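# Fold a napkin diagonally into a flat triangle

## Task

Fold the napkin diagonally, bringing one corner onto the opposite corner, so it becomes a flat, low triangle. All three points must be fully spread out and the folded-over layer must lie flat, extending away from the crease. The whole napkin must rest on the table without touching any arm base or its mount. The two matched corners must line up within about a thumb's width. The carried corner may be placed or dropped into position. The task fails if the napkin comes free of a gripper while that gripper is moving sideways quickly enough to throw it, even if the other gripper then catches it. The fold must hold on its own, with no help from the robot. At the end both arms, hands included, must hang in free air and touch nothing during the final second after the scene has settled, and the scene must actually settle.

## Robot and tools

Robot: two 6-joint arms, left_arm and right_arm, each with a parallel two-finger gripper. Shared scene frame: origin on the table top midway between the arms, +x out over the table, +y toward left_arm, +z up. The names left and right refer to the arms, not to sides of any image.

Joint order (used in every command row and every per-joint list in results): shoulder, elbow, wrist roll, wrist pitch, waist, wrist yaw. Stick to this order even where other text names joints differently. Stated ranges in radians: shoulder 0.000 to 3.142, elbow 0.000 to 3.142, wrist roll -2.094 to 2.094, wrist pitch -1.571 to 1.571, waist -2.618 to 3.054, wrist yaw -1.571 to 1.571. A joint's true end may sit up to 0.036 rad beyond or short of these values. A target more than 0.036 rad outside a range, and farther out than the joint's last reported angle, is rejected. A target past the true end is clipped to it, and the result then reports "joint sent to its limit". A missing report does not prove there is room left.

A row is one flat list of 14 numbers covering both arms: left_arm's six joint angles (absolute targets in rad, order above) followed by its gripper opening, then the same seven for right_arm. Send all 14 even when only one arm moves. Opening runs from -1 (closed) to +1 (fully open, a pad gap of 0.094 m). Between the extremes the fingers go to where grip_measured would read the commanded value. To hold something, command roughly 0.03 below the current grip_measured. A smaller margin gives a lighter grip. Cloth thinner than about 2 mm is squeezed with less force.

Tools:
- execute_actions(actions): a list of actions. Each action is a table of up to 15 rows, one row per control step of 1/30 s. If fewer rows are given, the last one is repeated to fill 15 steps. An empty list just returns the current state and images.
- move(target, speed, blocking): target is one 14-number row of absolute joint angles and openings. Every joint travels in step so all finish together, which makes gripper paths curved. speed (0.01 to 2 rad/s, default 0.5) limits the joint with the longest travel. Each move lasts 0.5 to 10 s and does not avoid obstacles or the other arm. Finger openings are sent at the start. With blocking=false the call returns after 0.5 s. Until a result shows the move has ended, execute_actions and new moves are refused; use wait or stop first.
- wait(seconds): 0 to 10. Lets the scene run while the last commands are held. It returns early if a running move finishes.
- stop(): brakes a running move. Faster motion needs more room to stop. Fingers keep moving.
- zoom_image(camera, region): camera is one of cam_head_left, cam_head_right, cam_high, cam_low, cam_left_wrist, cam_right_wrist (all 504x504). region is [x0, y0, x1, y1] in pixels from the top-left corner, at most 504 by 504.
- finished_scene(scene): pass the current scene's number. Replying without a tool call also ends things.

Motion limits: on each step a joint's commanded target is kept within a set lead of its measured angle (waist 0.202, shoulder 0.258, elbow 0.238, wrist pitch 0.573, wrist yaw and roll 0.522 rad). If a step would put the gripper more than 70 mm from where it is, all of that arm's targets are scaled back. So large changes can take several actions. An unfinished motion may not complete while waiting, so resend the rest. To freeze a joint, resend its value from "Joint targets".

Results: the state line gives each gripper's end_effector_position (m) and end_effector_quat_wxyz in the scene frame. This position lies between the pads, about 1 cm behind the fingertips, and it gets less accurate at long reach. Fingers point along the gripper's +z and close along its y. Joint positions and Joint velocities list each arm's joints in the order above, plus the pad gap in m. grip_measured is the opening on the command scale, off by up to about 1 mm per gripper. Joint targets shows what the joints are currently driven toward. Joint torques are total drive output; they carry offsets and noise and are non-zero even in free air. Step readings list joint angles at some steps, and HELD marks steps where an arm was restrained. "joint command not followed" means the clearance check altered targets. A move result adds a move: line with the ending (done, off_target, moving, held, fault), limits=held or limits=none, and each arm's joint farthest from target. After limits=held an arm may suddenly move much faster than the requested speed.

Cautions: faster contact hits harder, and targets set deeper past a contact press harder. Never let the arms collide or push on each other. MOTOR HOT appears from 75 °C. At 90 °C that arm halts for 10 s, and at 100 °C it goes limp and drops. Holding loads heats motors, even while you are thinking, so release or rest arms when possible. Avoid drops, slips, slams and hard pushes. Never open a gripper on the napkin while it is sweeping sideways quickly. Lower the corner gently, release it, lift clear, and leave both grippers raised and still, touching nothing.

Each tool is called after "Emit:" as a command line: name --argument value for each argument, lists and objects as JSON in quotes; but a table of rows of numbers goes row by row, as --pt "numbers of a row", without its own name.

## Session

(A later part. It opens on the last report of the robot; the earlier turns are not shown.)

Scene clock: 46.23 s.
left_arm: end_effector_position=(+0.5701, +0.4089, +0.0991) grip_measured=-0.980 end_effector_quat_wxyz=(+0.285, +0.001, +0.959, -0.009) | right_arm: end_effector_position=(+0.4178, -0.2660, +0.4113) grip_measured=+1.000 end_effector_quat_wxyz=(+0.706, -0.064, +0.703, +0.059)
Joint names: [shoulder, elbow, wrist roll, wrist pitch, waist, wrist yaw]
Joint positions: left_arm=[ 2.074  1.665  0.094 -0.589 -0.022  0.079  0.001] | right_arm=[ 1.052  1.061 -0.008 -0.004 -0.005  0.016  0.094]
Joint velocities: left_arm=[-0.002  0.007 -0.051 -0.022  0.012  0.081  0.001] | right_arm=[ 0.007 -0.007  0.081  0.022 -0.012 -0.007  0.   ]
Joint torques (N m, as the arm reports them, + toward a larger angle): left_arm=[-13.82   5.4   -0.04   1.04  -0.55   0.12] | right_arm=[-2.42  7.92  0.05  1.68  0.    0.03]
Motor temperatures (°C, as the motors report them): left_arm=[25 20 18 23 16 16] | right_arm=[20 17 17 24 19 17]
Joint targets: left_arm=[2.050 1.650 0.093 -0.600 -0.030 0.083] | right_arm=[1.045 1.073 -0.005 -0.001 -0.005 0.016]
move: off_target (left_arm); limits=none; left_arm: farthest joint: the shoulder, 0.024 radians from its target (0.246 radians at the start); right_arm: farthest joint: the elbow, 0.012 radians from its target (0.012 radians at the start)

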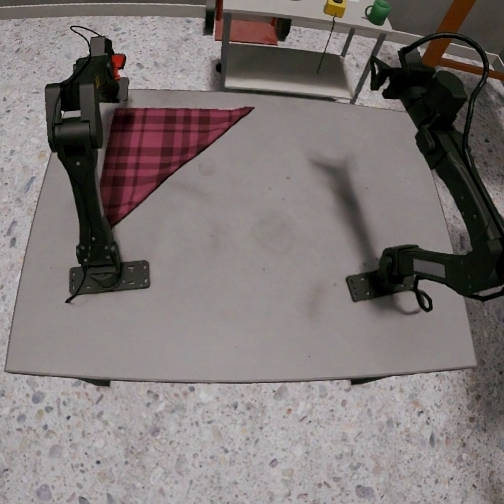

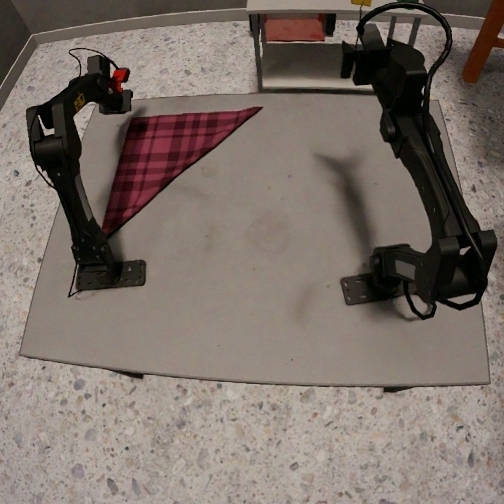

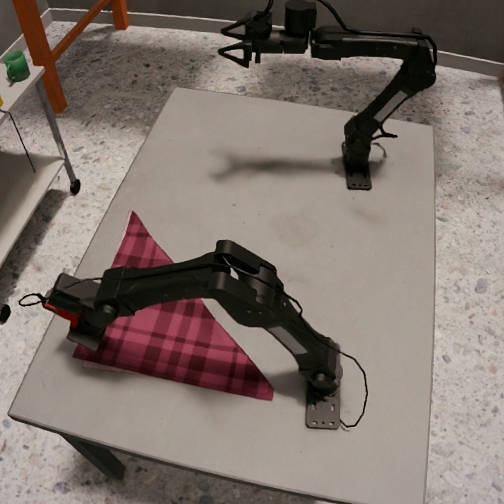

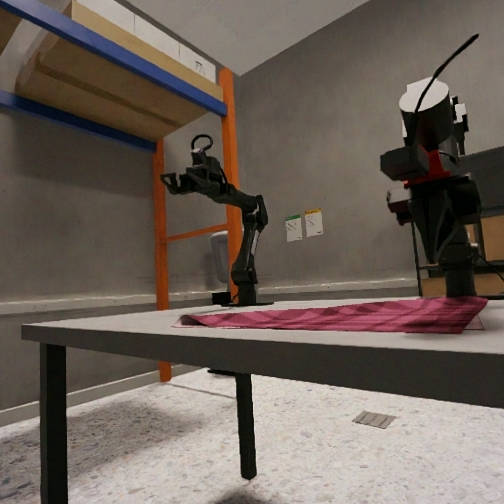

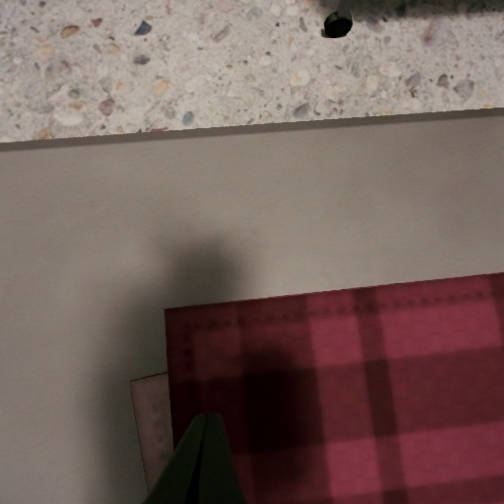

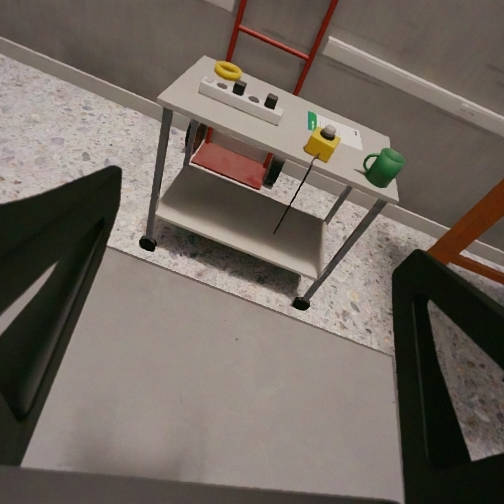

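Emit:
move --target '[2.25,1.81,0,-0.58,-0.05,0,-0.1,1.045,1.073,-0.005,-0.001,-0.005,0.016,1]' --speed 0.3

Emit:
move --target '[2.35,1.78,0,-0.6,-0.05,0,-0.1,1.045,1.073,-0.005,-0.001,-0.005,0.016,1]' --speed 0.07

Emit:
move --target '[2.35,1.78,0,-0.6,-0.05,0,-1,1.045,1.073,-0.005,-0.001,-0.005,0.016,1]'

Emit:
move --target '[2.0,1.56,0,-0.6,-0.07,0,-1,1.045,1.073,-0.005,-0.001,-0.005,0.016,1]' --speed 0.15

Scene clock: 53.53 s.
left_arm: end_effector_position=(+0.5926, +0.4119, +0.0536) grip_measured=-0.103 end_effector_quat_wxyz=(+0.256, -0.040, +0.966, +0.008) | right_arm: end_effector_position=(+0.4178, -0.2660, +0.4113) grip_measured=+1.000 end_effector_quat_wxyz=(+0.706, -0.064, +0.703, +0.059)
Joint names: [shoulder, elbow, wrist roll, wrist pitch, waist, wrist yaw]
Joint positions: left_arm=[ 2.242  1.779  0.007 -0.589 -0.044  0.01   0.042] | right_arm=[ 1.052  1.061 -0.008 -0.004 -0.005  0.016  0.094]
Joint velocities: left_arm=[ 0.007  0.002 -0.037  0.051  0.017  0.007 -0.001] | right_arm=[-0.007 -0.017 -0.051  0.022 -0.002 -0.066  0.   ]
Joint torques (N m, as the arm reports them, + toward a larger angle): left_arm=[-12.39   8.6   -0.1    1.2   -0.6   -0.07] | right_arm=[-2.43  7.94  0.02  1.7  -0.06  0.02]
Motor temperatures (°C, as the motors report them): left_arm=[26 20 18 24 16 16] | right_arm=[20 17 17 24 19 17]
Joint targets: left_arm=[2.250 1.810 0.000 -0.580 -0.050 0.000] | right_arm=[1.045 1.073 -0.005 -0.001 -0.005 0.016]
move: off_target (left_arm); limits=none; left_arm: farthest joint: the elbow, 0.031 radians from its target (0.145 radians at the start); right_arm: farthest joint: the elbow, 0.012 radians from its target (0.012 radians at the start)

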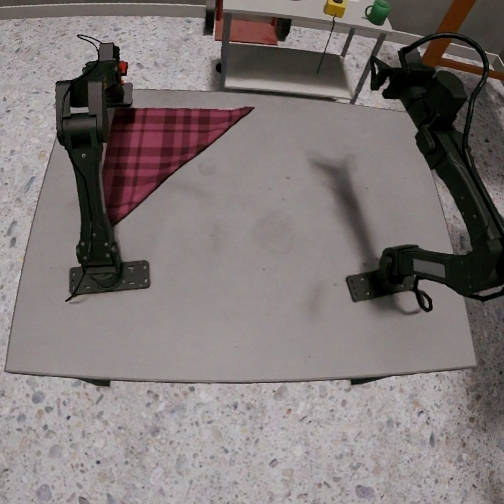

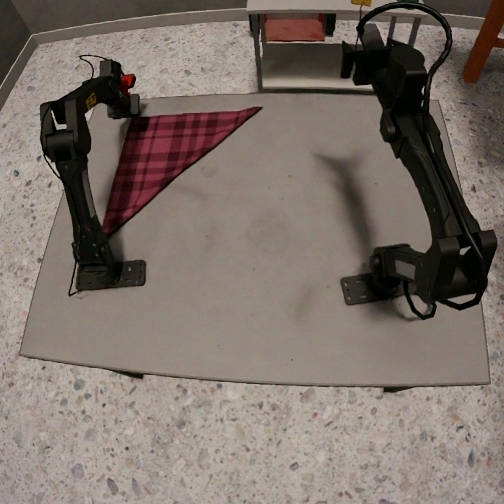

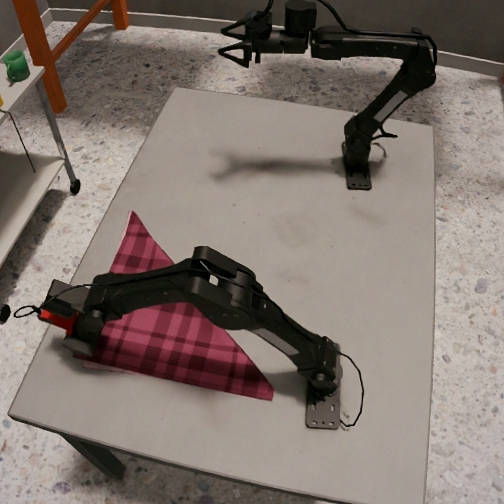

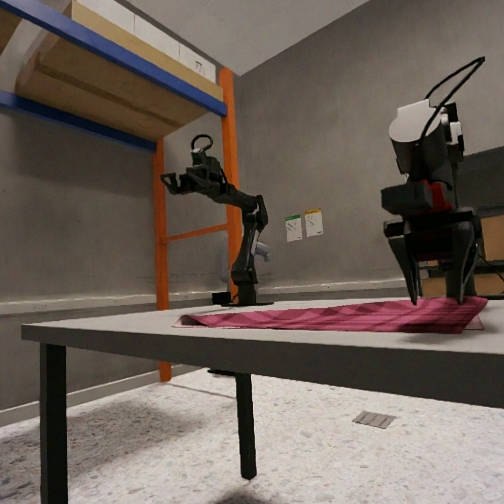

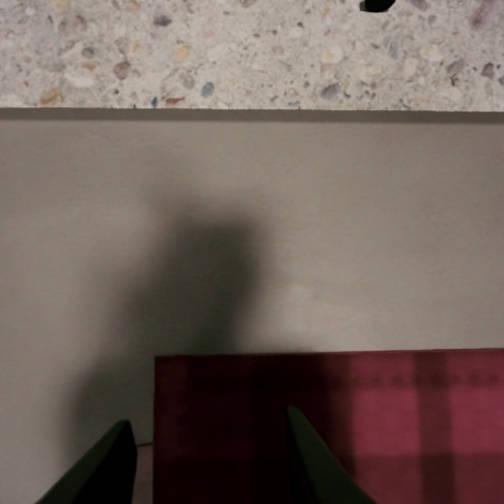

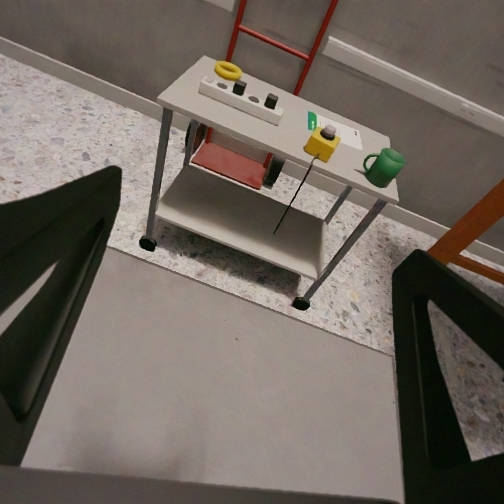

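Scene clock: 55.30 s.
left_arm: end_effector_position=(+0.5893, +0.4116, +0.0237) grip_measured=-0.103 end_effector_quat_wxyz=(+0.231, -0.042, +0.972, +0.006) | right_arm: end_effector_position=(+0.4178, -0.2660, +0.4113) grip_measured=+1.000 end_effector_quat_wxyz=(+0.706, -0.064, +0.703, +0.059)
Joint names: [shoulder, elbow, wrist roll, wrist pitch, waist, wrist yaw]
Joint positions: left_arm=[ 2.3    1.779  0.005 -0.584 -0.044  0.01   0.042] | right_arm=[ 1.052  1.061 -0.008 -0.004 -0.005  0.016  0.094]
Joint velocities: left_arm=[ 0.017 -0.012 -0.051 -0.007 -0.012  0.007  0.002] | right_arm=[-0.002 -0.027  0.007  0.081  0.002  0.007  0.   ]
Joint torques (N m, as the arm reports them, + toward a larger angle): left_arm=[-9.22  6.28 -0.05  0.79 -0.48 -0.1 ] | right_arm=[-2.57  7.9   0.03  1.68 -0.04  0.01]
Motor temperatures (°C, as the motors report them): left_arm=[26 20 18 23 16 16] | right_arm=[20 17 17 24 19 17]
Joint targets: left_arm=[2.350 1.780 -0.000 -0.600 -0.050 0.000] | right_arm=[1.045 1.073 -0.005 -0.001 -0.005 0.016]
move: off_target (left_arm); limits=none; left_arm: farthest joint: the shoulder, 0.050 radians from its target (0.108 radians at the start); right_arm: farthest joint: the elbow, 0.012 radians from its target (0.012 radians at the start)

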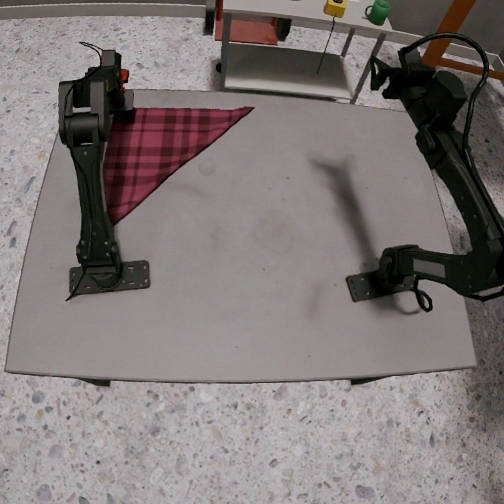

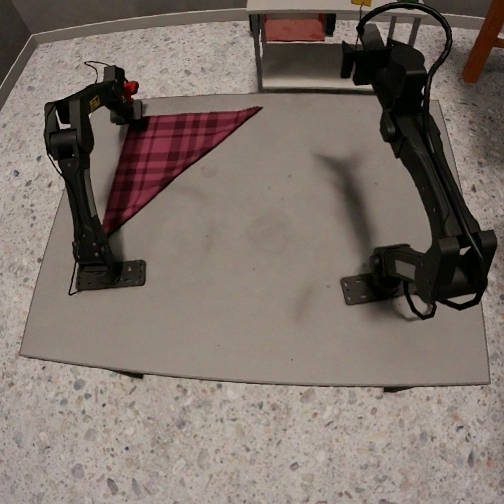

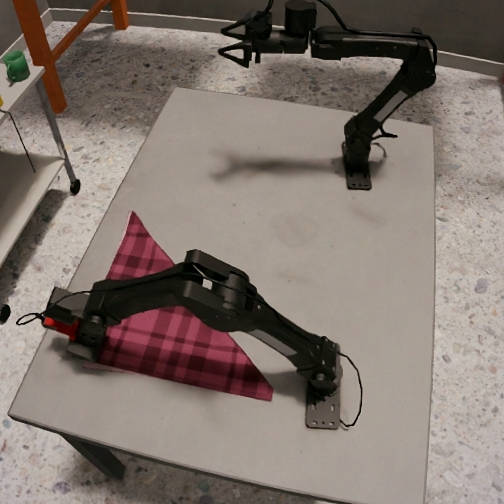

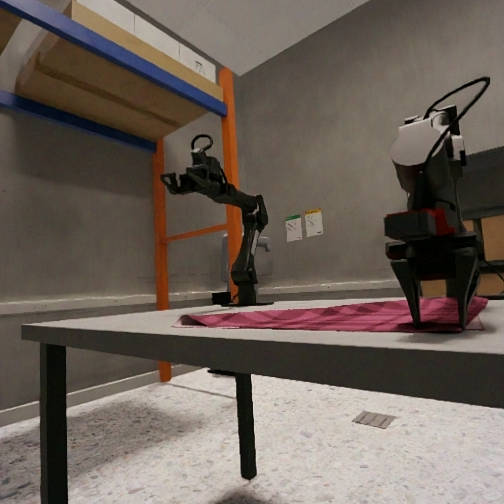

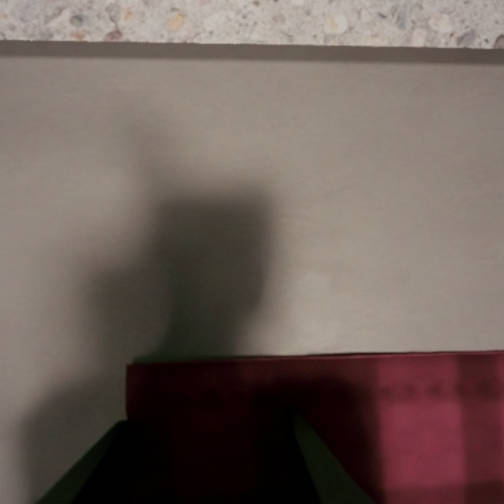

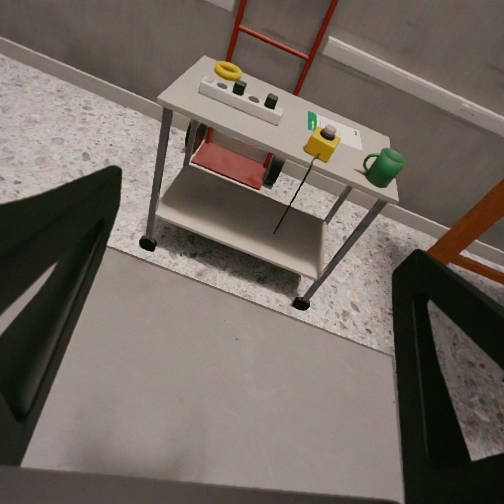

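Scene clock: 56.00 s.
left_arm: end_effector_position=(+0.5919, +0.4122, +0.0243) grip_measured=-0.972 end_effector_quat_wxyz=(+0.236, -0.042, +0.971, +0.007) | right_arm: end_effector_position=(+0.4178, -0.2660, +0.4113) grip_measured=+1.000 end_effector_quat_wxyz=(+0.706, -0.064, +0.703, +0.059)
Joint names: [shoulder, elbow, wrist roll, wrist pitch, waist, wrist yaw]
Joint positions: left_arm=[ 2.301  1.779  0.005 -0.571 -0.043  0.01   0.001] | right_arm=[ 1.052  1.061 -0.008 -0.004 -0.005  0.016  0.094]
Joint velocities: left_arm=[-0.002 -0.007  0.022  0.007 -0.007 -0.007 -0.   ] | right_arm=[-0.002 -0.002 -0.007 -0.037  0.012  0.051  0.   ]
Joint torques (N m, as the arm reports them, + toward a larger angle): left_arm=[-9.16  6.27 -0.01  0.68 -0.57 -0.13] | right_arm=[-2.43  7.81  0.03  1.65 -0.03  0.01]
Motor temperatures (°C, as the motors report them): left_arm=[25 20 18 23 16 16] | right_arm=[20 17 17 24 19 17]
Joint targets: left_arm=[2.350 1.780 0.000 -0.600 -0.050 0.000] | right_arm=[1.045 1.073 -0.005 -0.001 -0.005 0.016]
move: off_target (left_arm); limits=none; left_arm: farthest joint: the shoulder, 0.049 radians from its target (0.050 radians at the start); right_arm: farthest joint: the elbow, 0.012 radians from its target (0.012 radians at the start)

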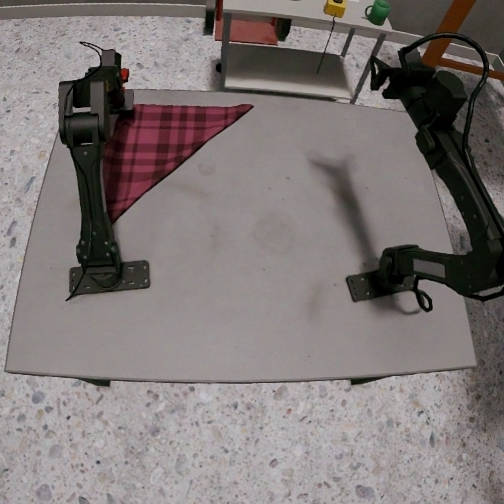

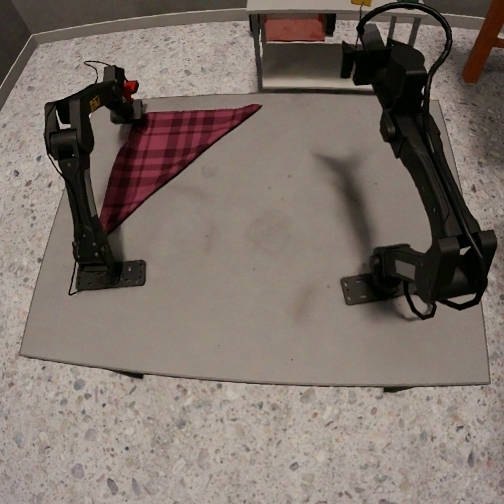

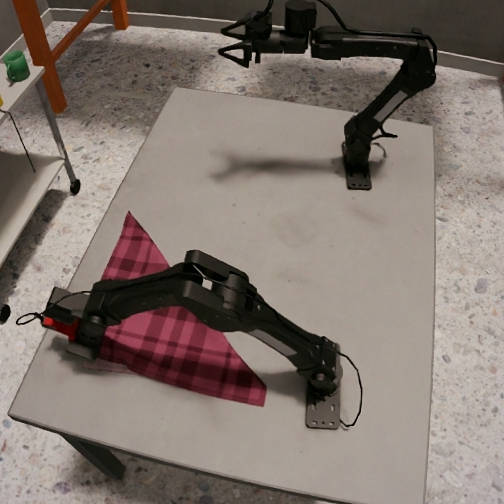

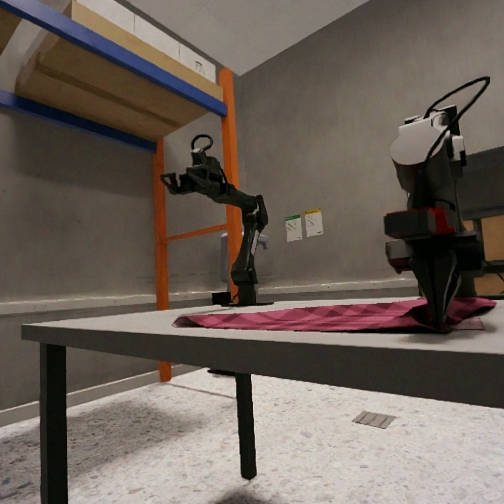

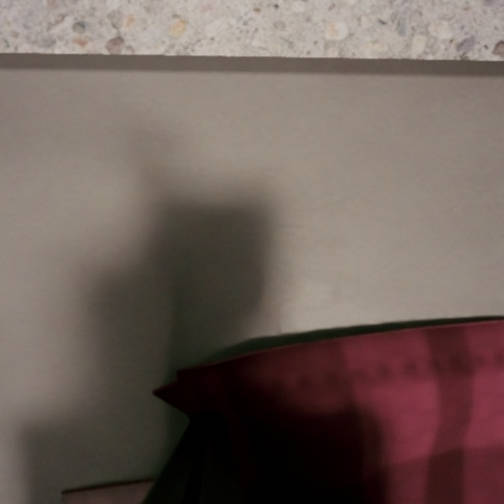

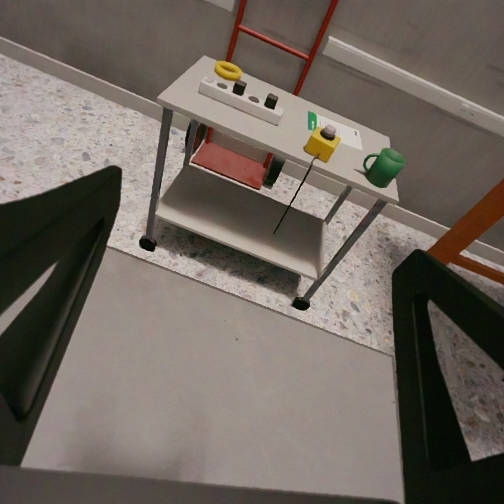

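Scene clock: 58.37 s.
left_arm: end_effector_position=(+0.5487, +0.3988, +0.0890) grip_measured=-0.973 end_effector_quat_wxyz=(+0.262, -0.033, +0.964, +0.006) | right_arm: end_effector_position=(+0.4178, -0.2660, +0.4113) grip_measured=+1.000 end_effector_quat_wxyz=(+0.706, -0.064, +0.703, +0.059)
Joint names: [shoulder, elbow, wrist roll, wrist pitch, waist, wrist yaw]
Joint positions: left_arm=[ 2.025  1.575  0.005 -0.59  -0.061  0.01   0.001] | right_arm=[ 1.052  1.061 -0.008 -0.004 -0.005  0.016  0.094]
Joint velocities: left_arm=[-0.002  0.007  0.037 -0.037 -0.012 -0.007 -0.   ] | right_arm=[-0.007  0.007  0.022 -0.037  0.017  0.007  0.   ]
Joint torques (N m, as the arm reports them, + toward a larger angle): left_arm=[-13.76   5.22  -0.05   0.99  -0.66  -0.09] | right_arm=[-2.45  8.    0.02  1.69 -0.01 -0.01]
Motor temperatures (°C, as the motors report them): left_arm=[26 20 18 23 16 16] | right_arm=[20 17 17 24 19 17]
Joint targets: left_arm=[2.000 1.560 0.000 -0.600 -0.070 -0.000] | right_arm=[1.045 1.073 -0.005 -0.001 -0.005 0.016]
move: off_target (left_arm); limits=none; left_arm: farthest joint: the shoulder, 0.025 radians from its target (0.301 radians at the start); right_arm: farthest joint: the elbow, 0.012 radians from its target (0.012 radians at the start)

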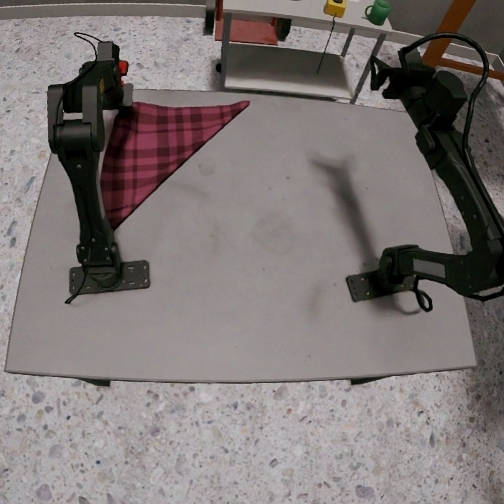

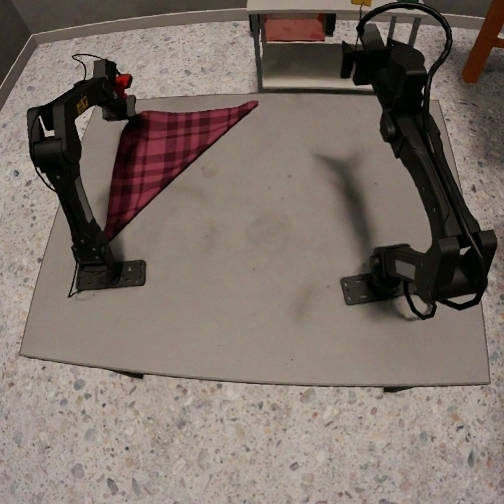

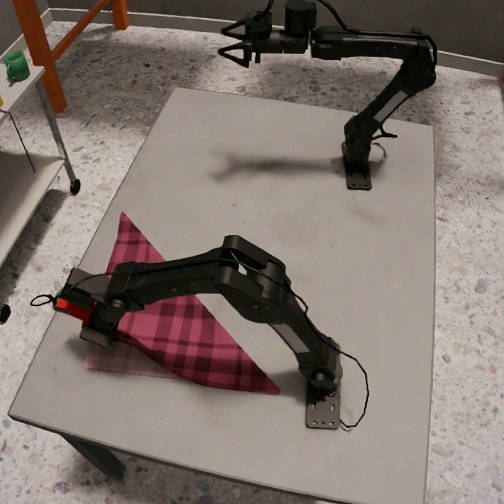

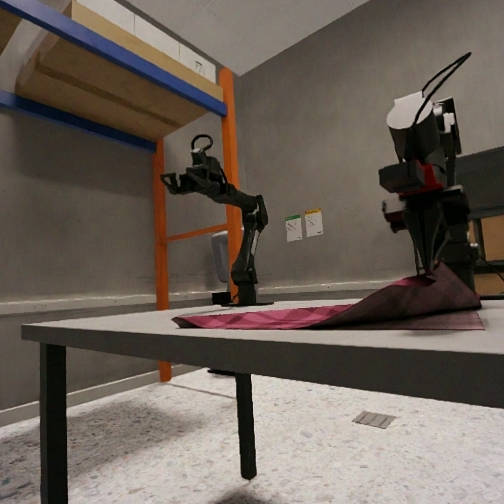

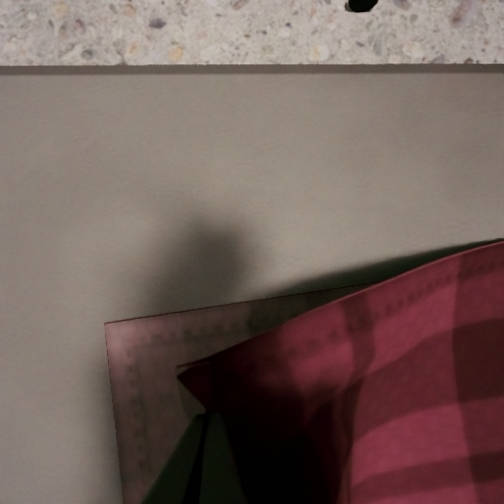

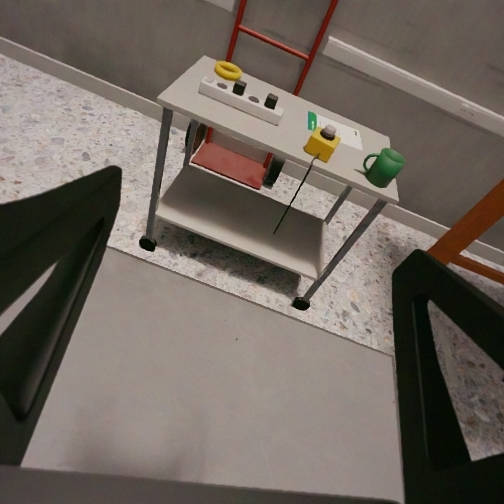

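Got it. Back off to unroll the fold, then lay down.

Emit:
move --target '[1.84,1.38,0,-0.6,-0.16,0,-1,1.045,1.073,-0.005,-0.001,-0.005,0.016,1]' --speed 0.15

Emit:
move --target '[2.135,1.61,0,-0.6,-0.03,0,-1,1.045,1.073,-0.005,-0.001,-0.005,0.016,1]' --speed 0.15

Scene clock: 64.93 s.
left_arm: end_effector_position=(+0.5049, +0.3529, +0.0962) grip_measured=-0.973 end_effector_quat_wxyz=(+0.251, +0.012, +0.968, -0.006) | right_arm: end_effector_position=(+0.4178, -0.2660, +0.4113) grip_measured=+1.000 end_effector_quat_wxyz=(+0.706, -0.064, +0.703, +0.059)
Joint names: [shoulder, elbow, wrist roll, wrist pitch, waist, wrist yaw]
Joint positions: left_arm=[ 1.866  1.395  0.005 -0.592 -0.153  0.009  0.001] | right_arm=[ 1.052  1.061 -0.008 -0.004 -0.005  0.016  0.094]
Joint velocities: left_arm=[-0.012  0.022 -0.066 -0.007  0.002 -0.022  0.   ] | right_arm=[ 0.017 -0.007 -0.037 -0.022  0.022  0.022  0.   ]
Joint torques (N m, as the arm reports them, + toward a larger angle): left_arm=[-12.19   5.1   -0.05   0.93  -0.55  -0.06] | right_arm=[-2.42  7.87  0.03  1.68 -0.05  0.  ]
Motor temperatures (°C, as the motors report them): left_arm=[26 20 18 24 16 16] | right_arm=[20 17 17 25 19 17]
Joint targets: left_arm=[1.840 1.380 -0.000 -0.600 -0.160 -0.000] | right_arm=[1.045 1.073 -0.005 -0.001 -0.005 0.016]
move: off_target (left_arm); limits=none; left_arm: farthest joint: the shoulder, 0.026 radians from its target (0.185 radians at the start); right_arm: farthest joint: the elbow, 0.012 radians from its target (0.012 radians at the start)

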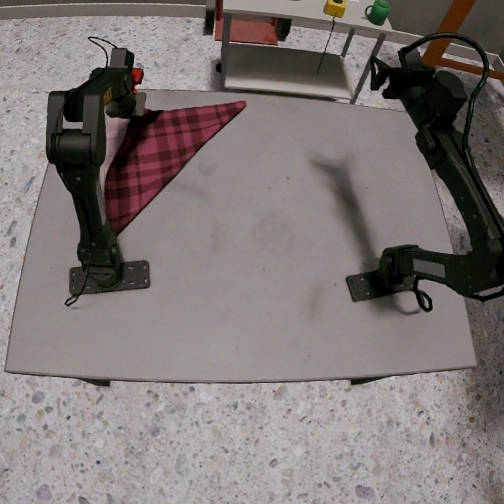

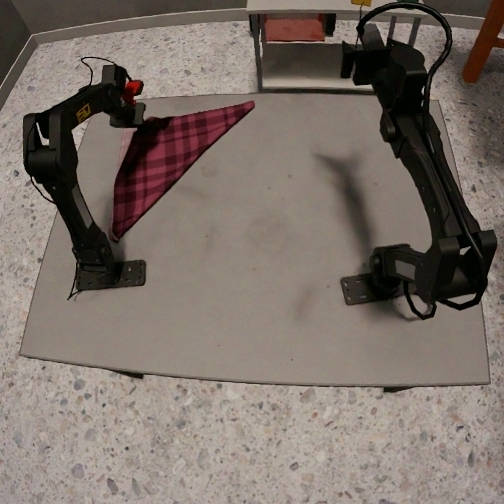

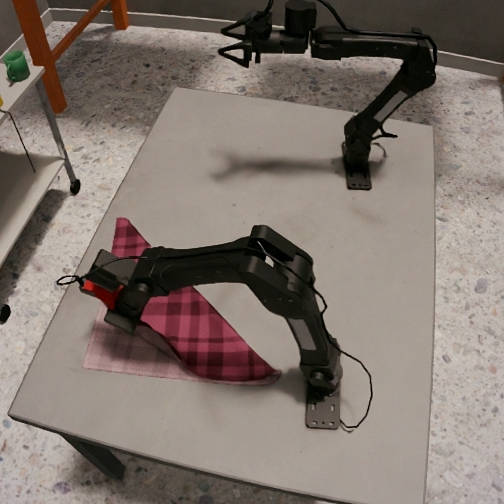

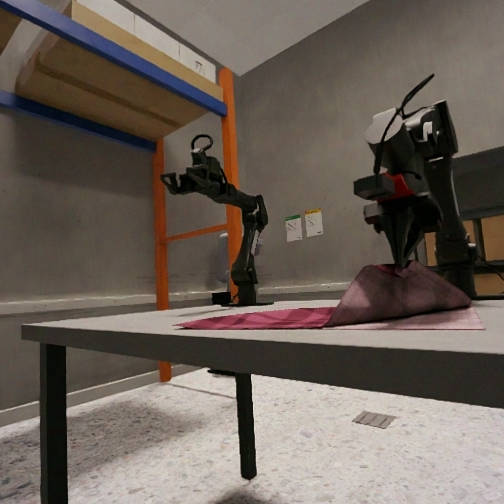

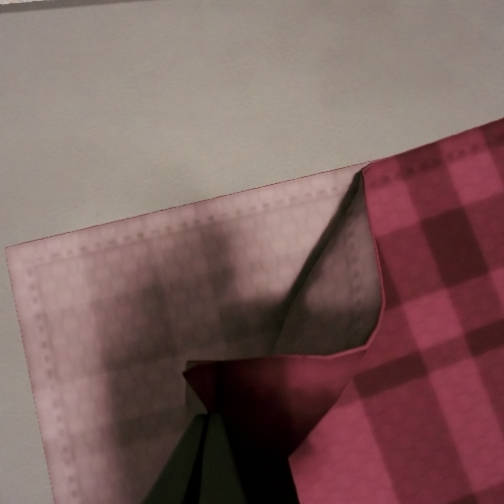

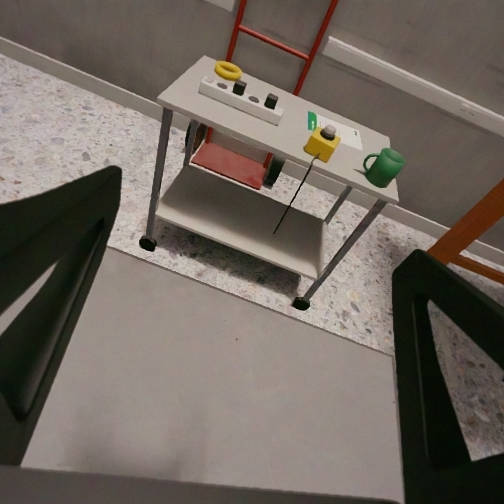

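Scene clock: 67.07 s.
left_arm: end_effector_position=(+0.5432, +0.4114, +0.0422) grip_measured=-0.973 end_effector_quat_wxyz=(+0.215, -0.046, +0.975, +0.007) | right_arm: end_effector_position=(+0.4178, -0.2660, +0.4113) grip_measured=+1.000 end_effector_quat_wxyz=(+0.706, -0.064, +0.703, +0.059)
Joint names: [shoulder, elbow, wrist roll, wrist pitch, waist, wrist yaw]
Joint positions: left_arm=[ 2.124  1.58   0.005 -0.593 -0.036  0.008  0.001] | right_arm=[ 1.052  1.061 -0.008 -0.004 -0.005  0.016  0.094]
Joint velocities: left_arm=[ 0.002  0.012  0.081 -0.022  0.002 -0.051  0.001] | right_arm=[ 0.002 -0.002  0.066 -0.037  0.012 -0.007  0.   ]
Joint torques (N m, as the arm reports them, + toward a larger angle): left_arm=[-11.09   8.1   -0.04   0.82   0.72  -0.06] | right_arm=[-2.3   7.92  0.01  1.67  0.    0.  ]
Motor temperatures (°C, as the motors report them): left_arm=[26 20 18 24 16 16] | right_arm=[20 17 17 25 19 17]
Joint targets: left_arm=[2.135 1.610 -0.000 -0.600 -0.030 -0.000] | right_arm=[1.045 1.073 -0.005 -0.001 -0.005 0.016]
move: off_target (left_arm); limits=none; left_arm: farthest joint: the elbow, 0.030 radians from its target (0.215 radians at the start); right_arm: farthest joint: the elbow, 0.012 radians from its target (0.012 radians at the start)

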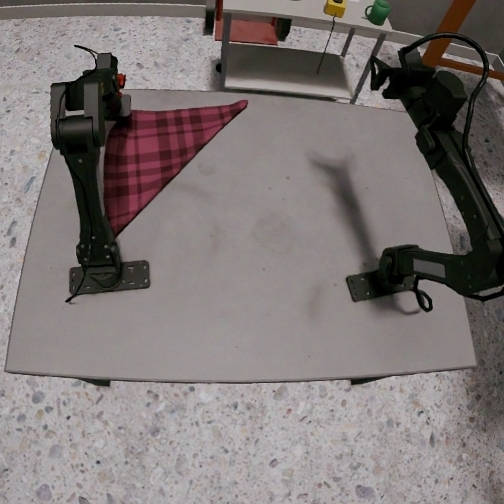

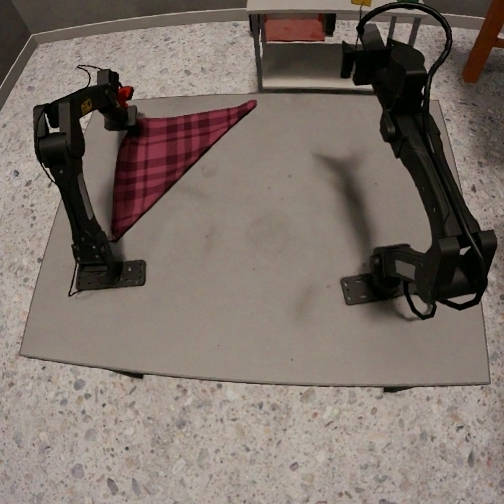

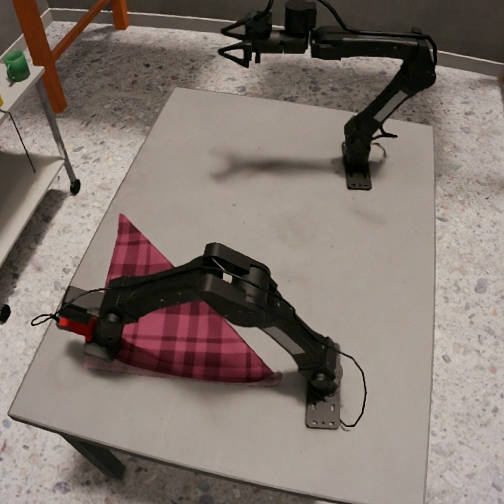

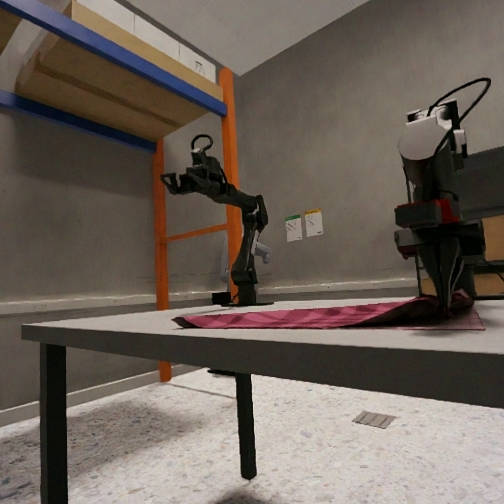

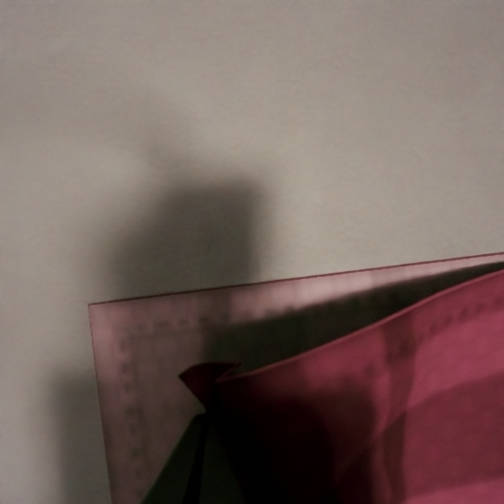

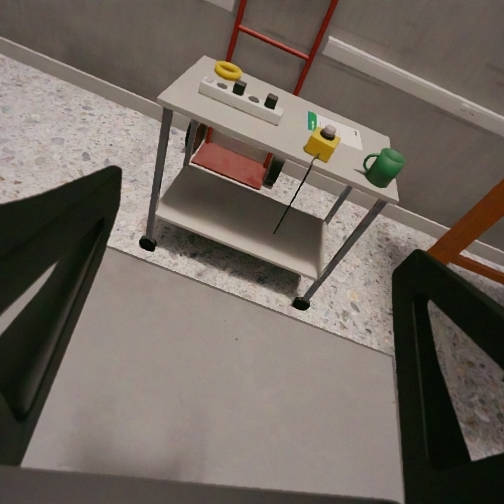

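Emit:
move --target '[1.6,1.28,0,-0.6,-0.45,0,-1,1.045,1.073,-0.005,-0.001,-0.005,0.016,1]' --speed 0.25

Emit:
move --target '[2.15,1.64,0,-0.6,-0.045,0,-1,1.045,1.073,-0.005,-0.001,-0.005,0.016,1]' --speed 0.25

Scene clock: 72.10 s.
left_arm: end_effector_position=(+0.4564, +0.2286, +0.1620) grip_measured=-0.973 end_effector_quat_wxyz=(+0.315, +0.149, +0.936, -0.052) | right_arm: end_effector_position=(+0.4178, -0.2660, +0.4113) grip_measured=+1.000 end_effector_quat_wxyz=(+0.706, -0.064, +0.703, +0.059)
Joint names: [shoulder, elbow, wrist roll, wrist pitch, waist, wrist yaw]
Joint positions: left_arm=[ 1.624  1.295  0.005 -0.594 -0.446  0.008  0.001] | right_arm=[ 1.052  1.061 -0.008 -0.004 -0.005  0.016  0.094]
Joint velocities: left_arm=[-0.017 -0.012 -0.037 -0.022  0.007 -0.051 -0.001] | right_arm=[-0.002  0.002 -0.037 -0.051 -0.012  0.051  0.   ]
Joint torques (N m, as the arm reports them, + toward a larger angle): left_arm=[-10.04   5.46  -0.02   1.13   0.     0.02] | right_arm=[-2.48  7.99  0.05  1.68  0.05  0.01]
Motor temperatures (°C, as the motors report them): left_arm=[26 20 18 24 16 16] | right_arm=[20 18 17 25 19 17]
Joint targets: left_arm=[1.600 1.280 0.000 -0.600 -0.450 0.000] | right_arm=[1.045 1.073 -0.005 -0.001 -0.005 0.016]
move: off_target (left_arm); limits=none; left_arm: farthest joint: the shoulder, 0.024 radians from its target (0.524 radians at the start); right_arm: farthest joint: the elbow, 0.012 radians from its target (0.012 radians at the start)

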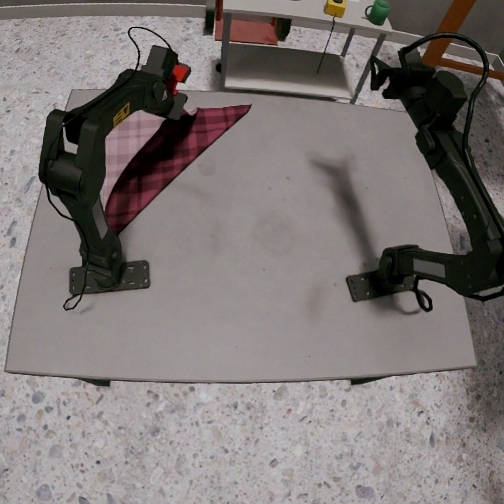

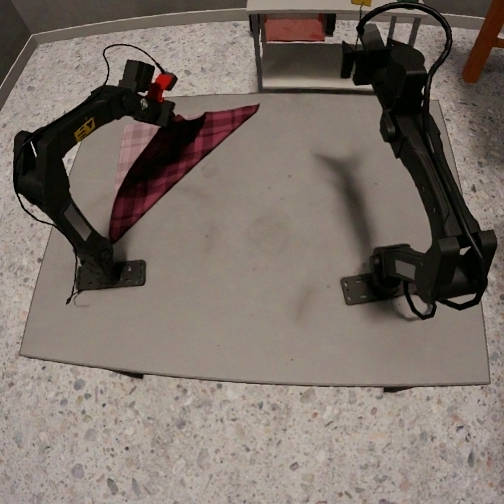

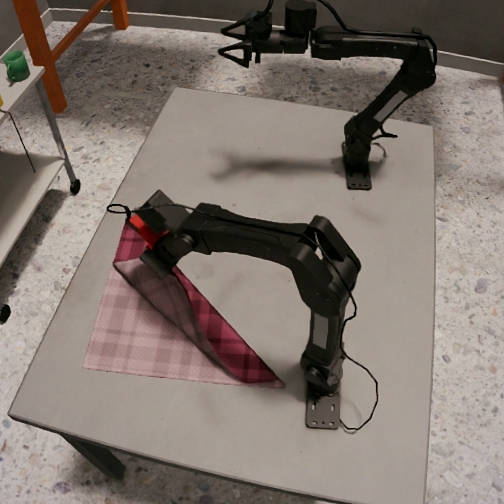

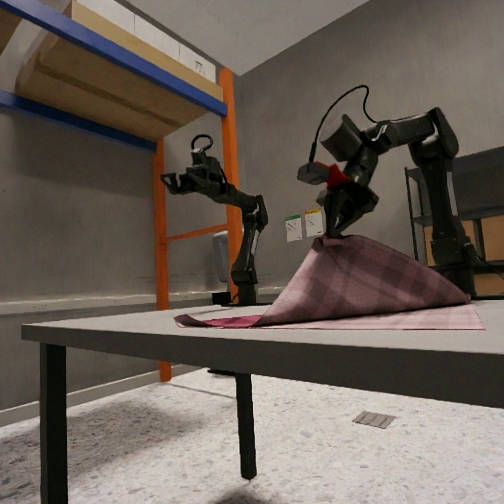

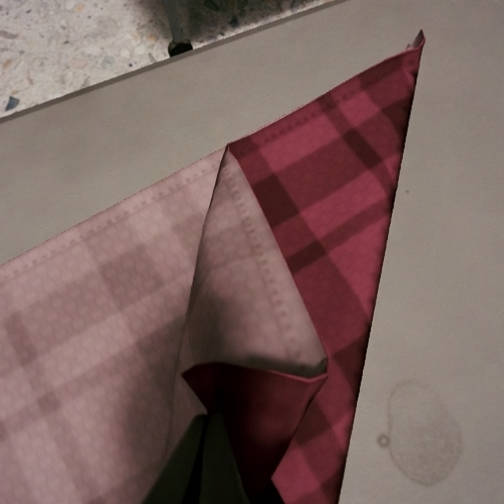

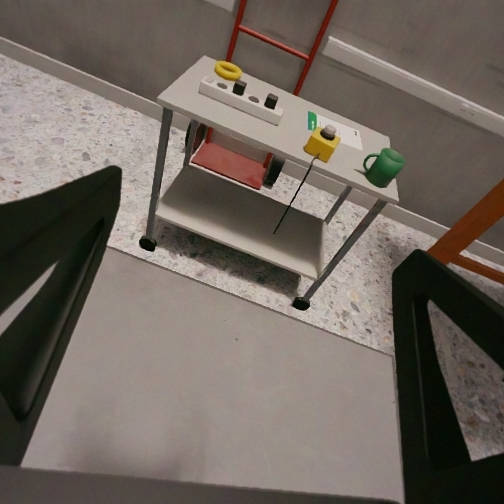

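Scene clock: 74.57 s.
left_arm: end_effector_position=(+0.5505, +0.4072, +0.0431) grip_measured=-0.973 end_effector_quat_wxyz=(+0.220, -0.041, +0.975, +0.008) | right_arm: end_effector_position=(+0.4178, -0.2660, +0.4113) grip_measured=+1.000 end_effector_quat_wxyz=(+0.706, -0.064, +0.703, +0.059)
Joint names: [shoulder, elbow, wrist roll, wrist pitch, waist, wrist yaw]
Joint positions: left_arm=[ 2.143  1.609  0.005 -0.594 -0.047  0.006  0.001] | right_arm=[ 1.052  1.061 -0.008 -0.004 -0.005  0.016  0.094]
Joint velocities: left_arm=[ 0.022  0.002 -0.007 -0.022  0.002 -0.037 -0.002] | right_arm=[-0.012 -0.007 -0.007 -0.007  0.007 -0.007  0.   ]
Joint torques (N m, as the arm reports them, + toward a larger angle): left_arm=[-11.21   8.55  -0.06   0.83   0.24  -0.06] | right_arm=[-2.43  7.88  0.06  1.68  0.    0.01]
Motor temperatures (°C, as the motors report them): left_arm=[25 20 18 24 16 16] | right_arm=[20 18 17 25 19 17]
Joint targets: left_arm=[2.150 1.640 0.000 -0.600 -0.045 -0.000] | right_arm=[1.045 1.073 -0.005 -0.001 -0.005 0.016]
move: off_target (left_arm); limits=none; left_arm: farthest joint: the elbow, 0.031 radians from its target (0.345 radians at the start); right_arm: farthest joint: the elbow, 0.012 radians from its target (0.012 radians at the start)

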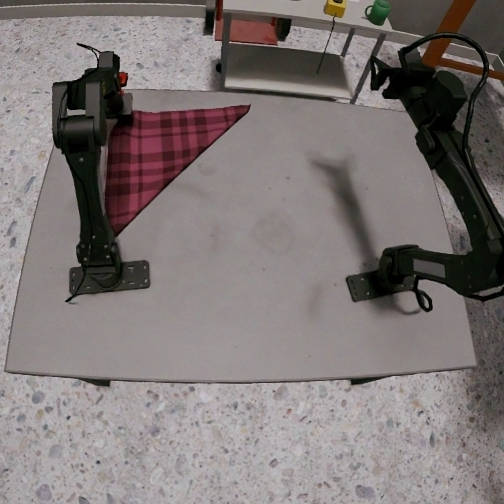

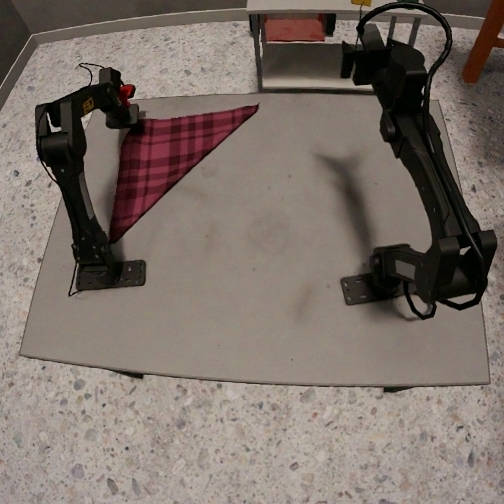

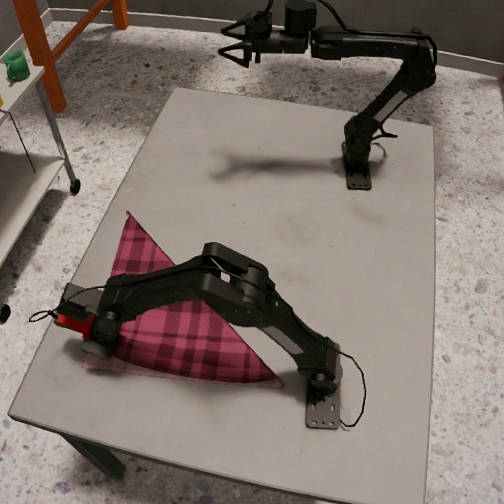

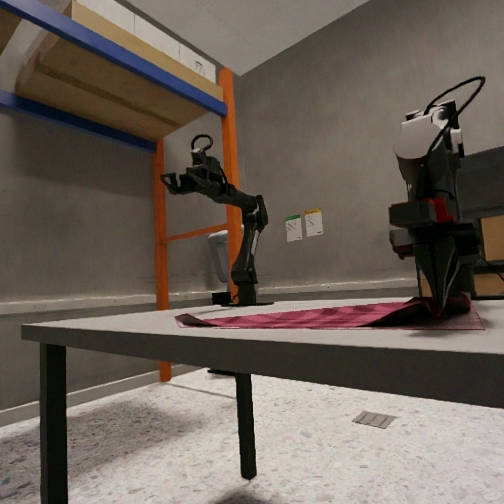

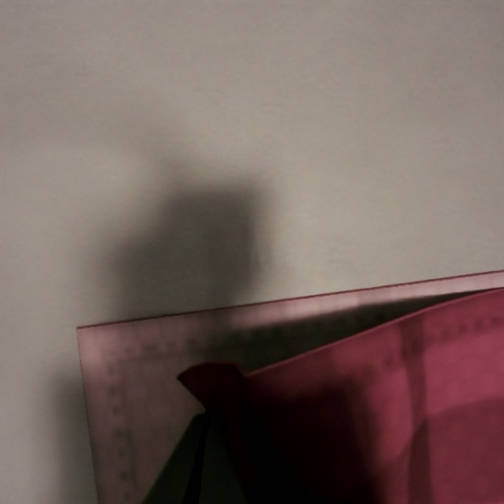

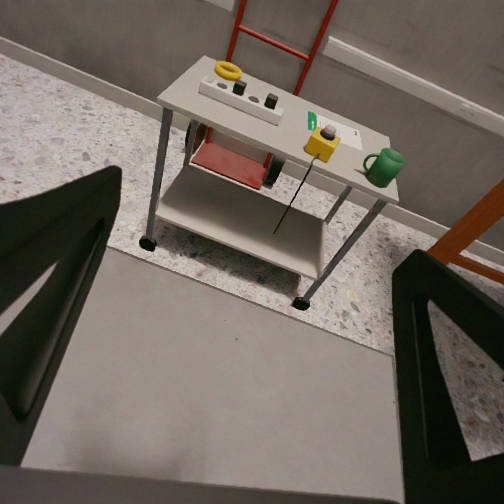

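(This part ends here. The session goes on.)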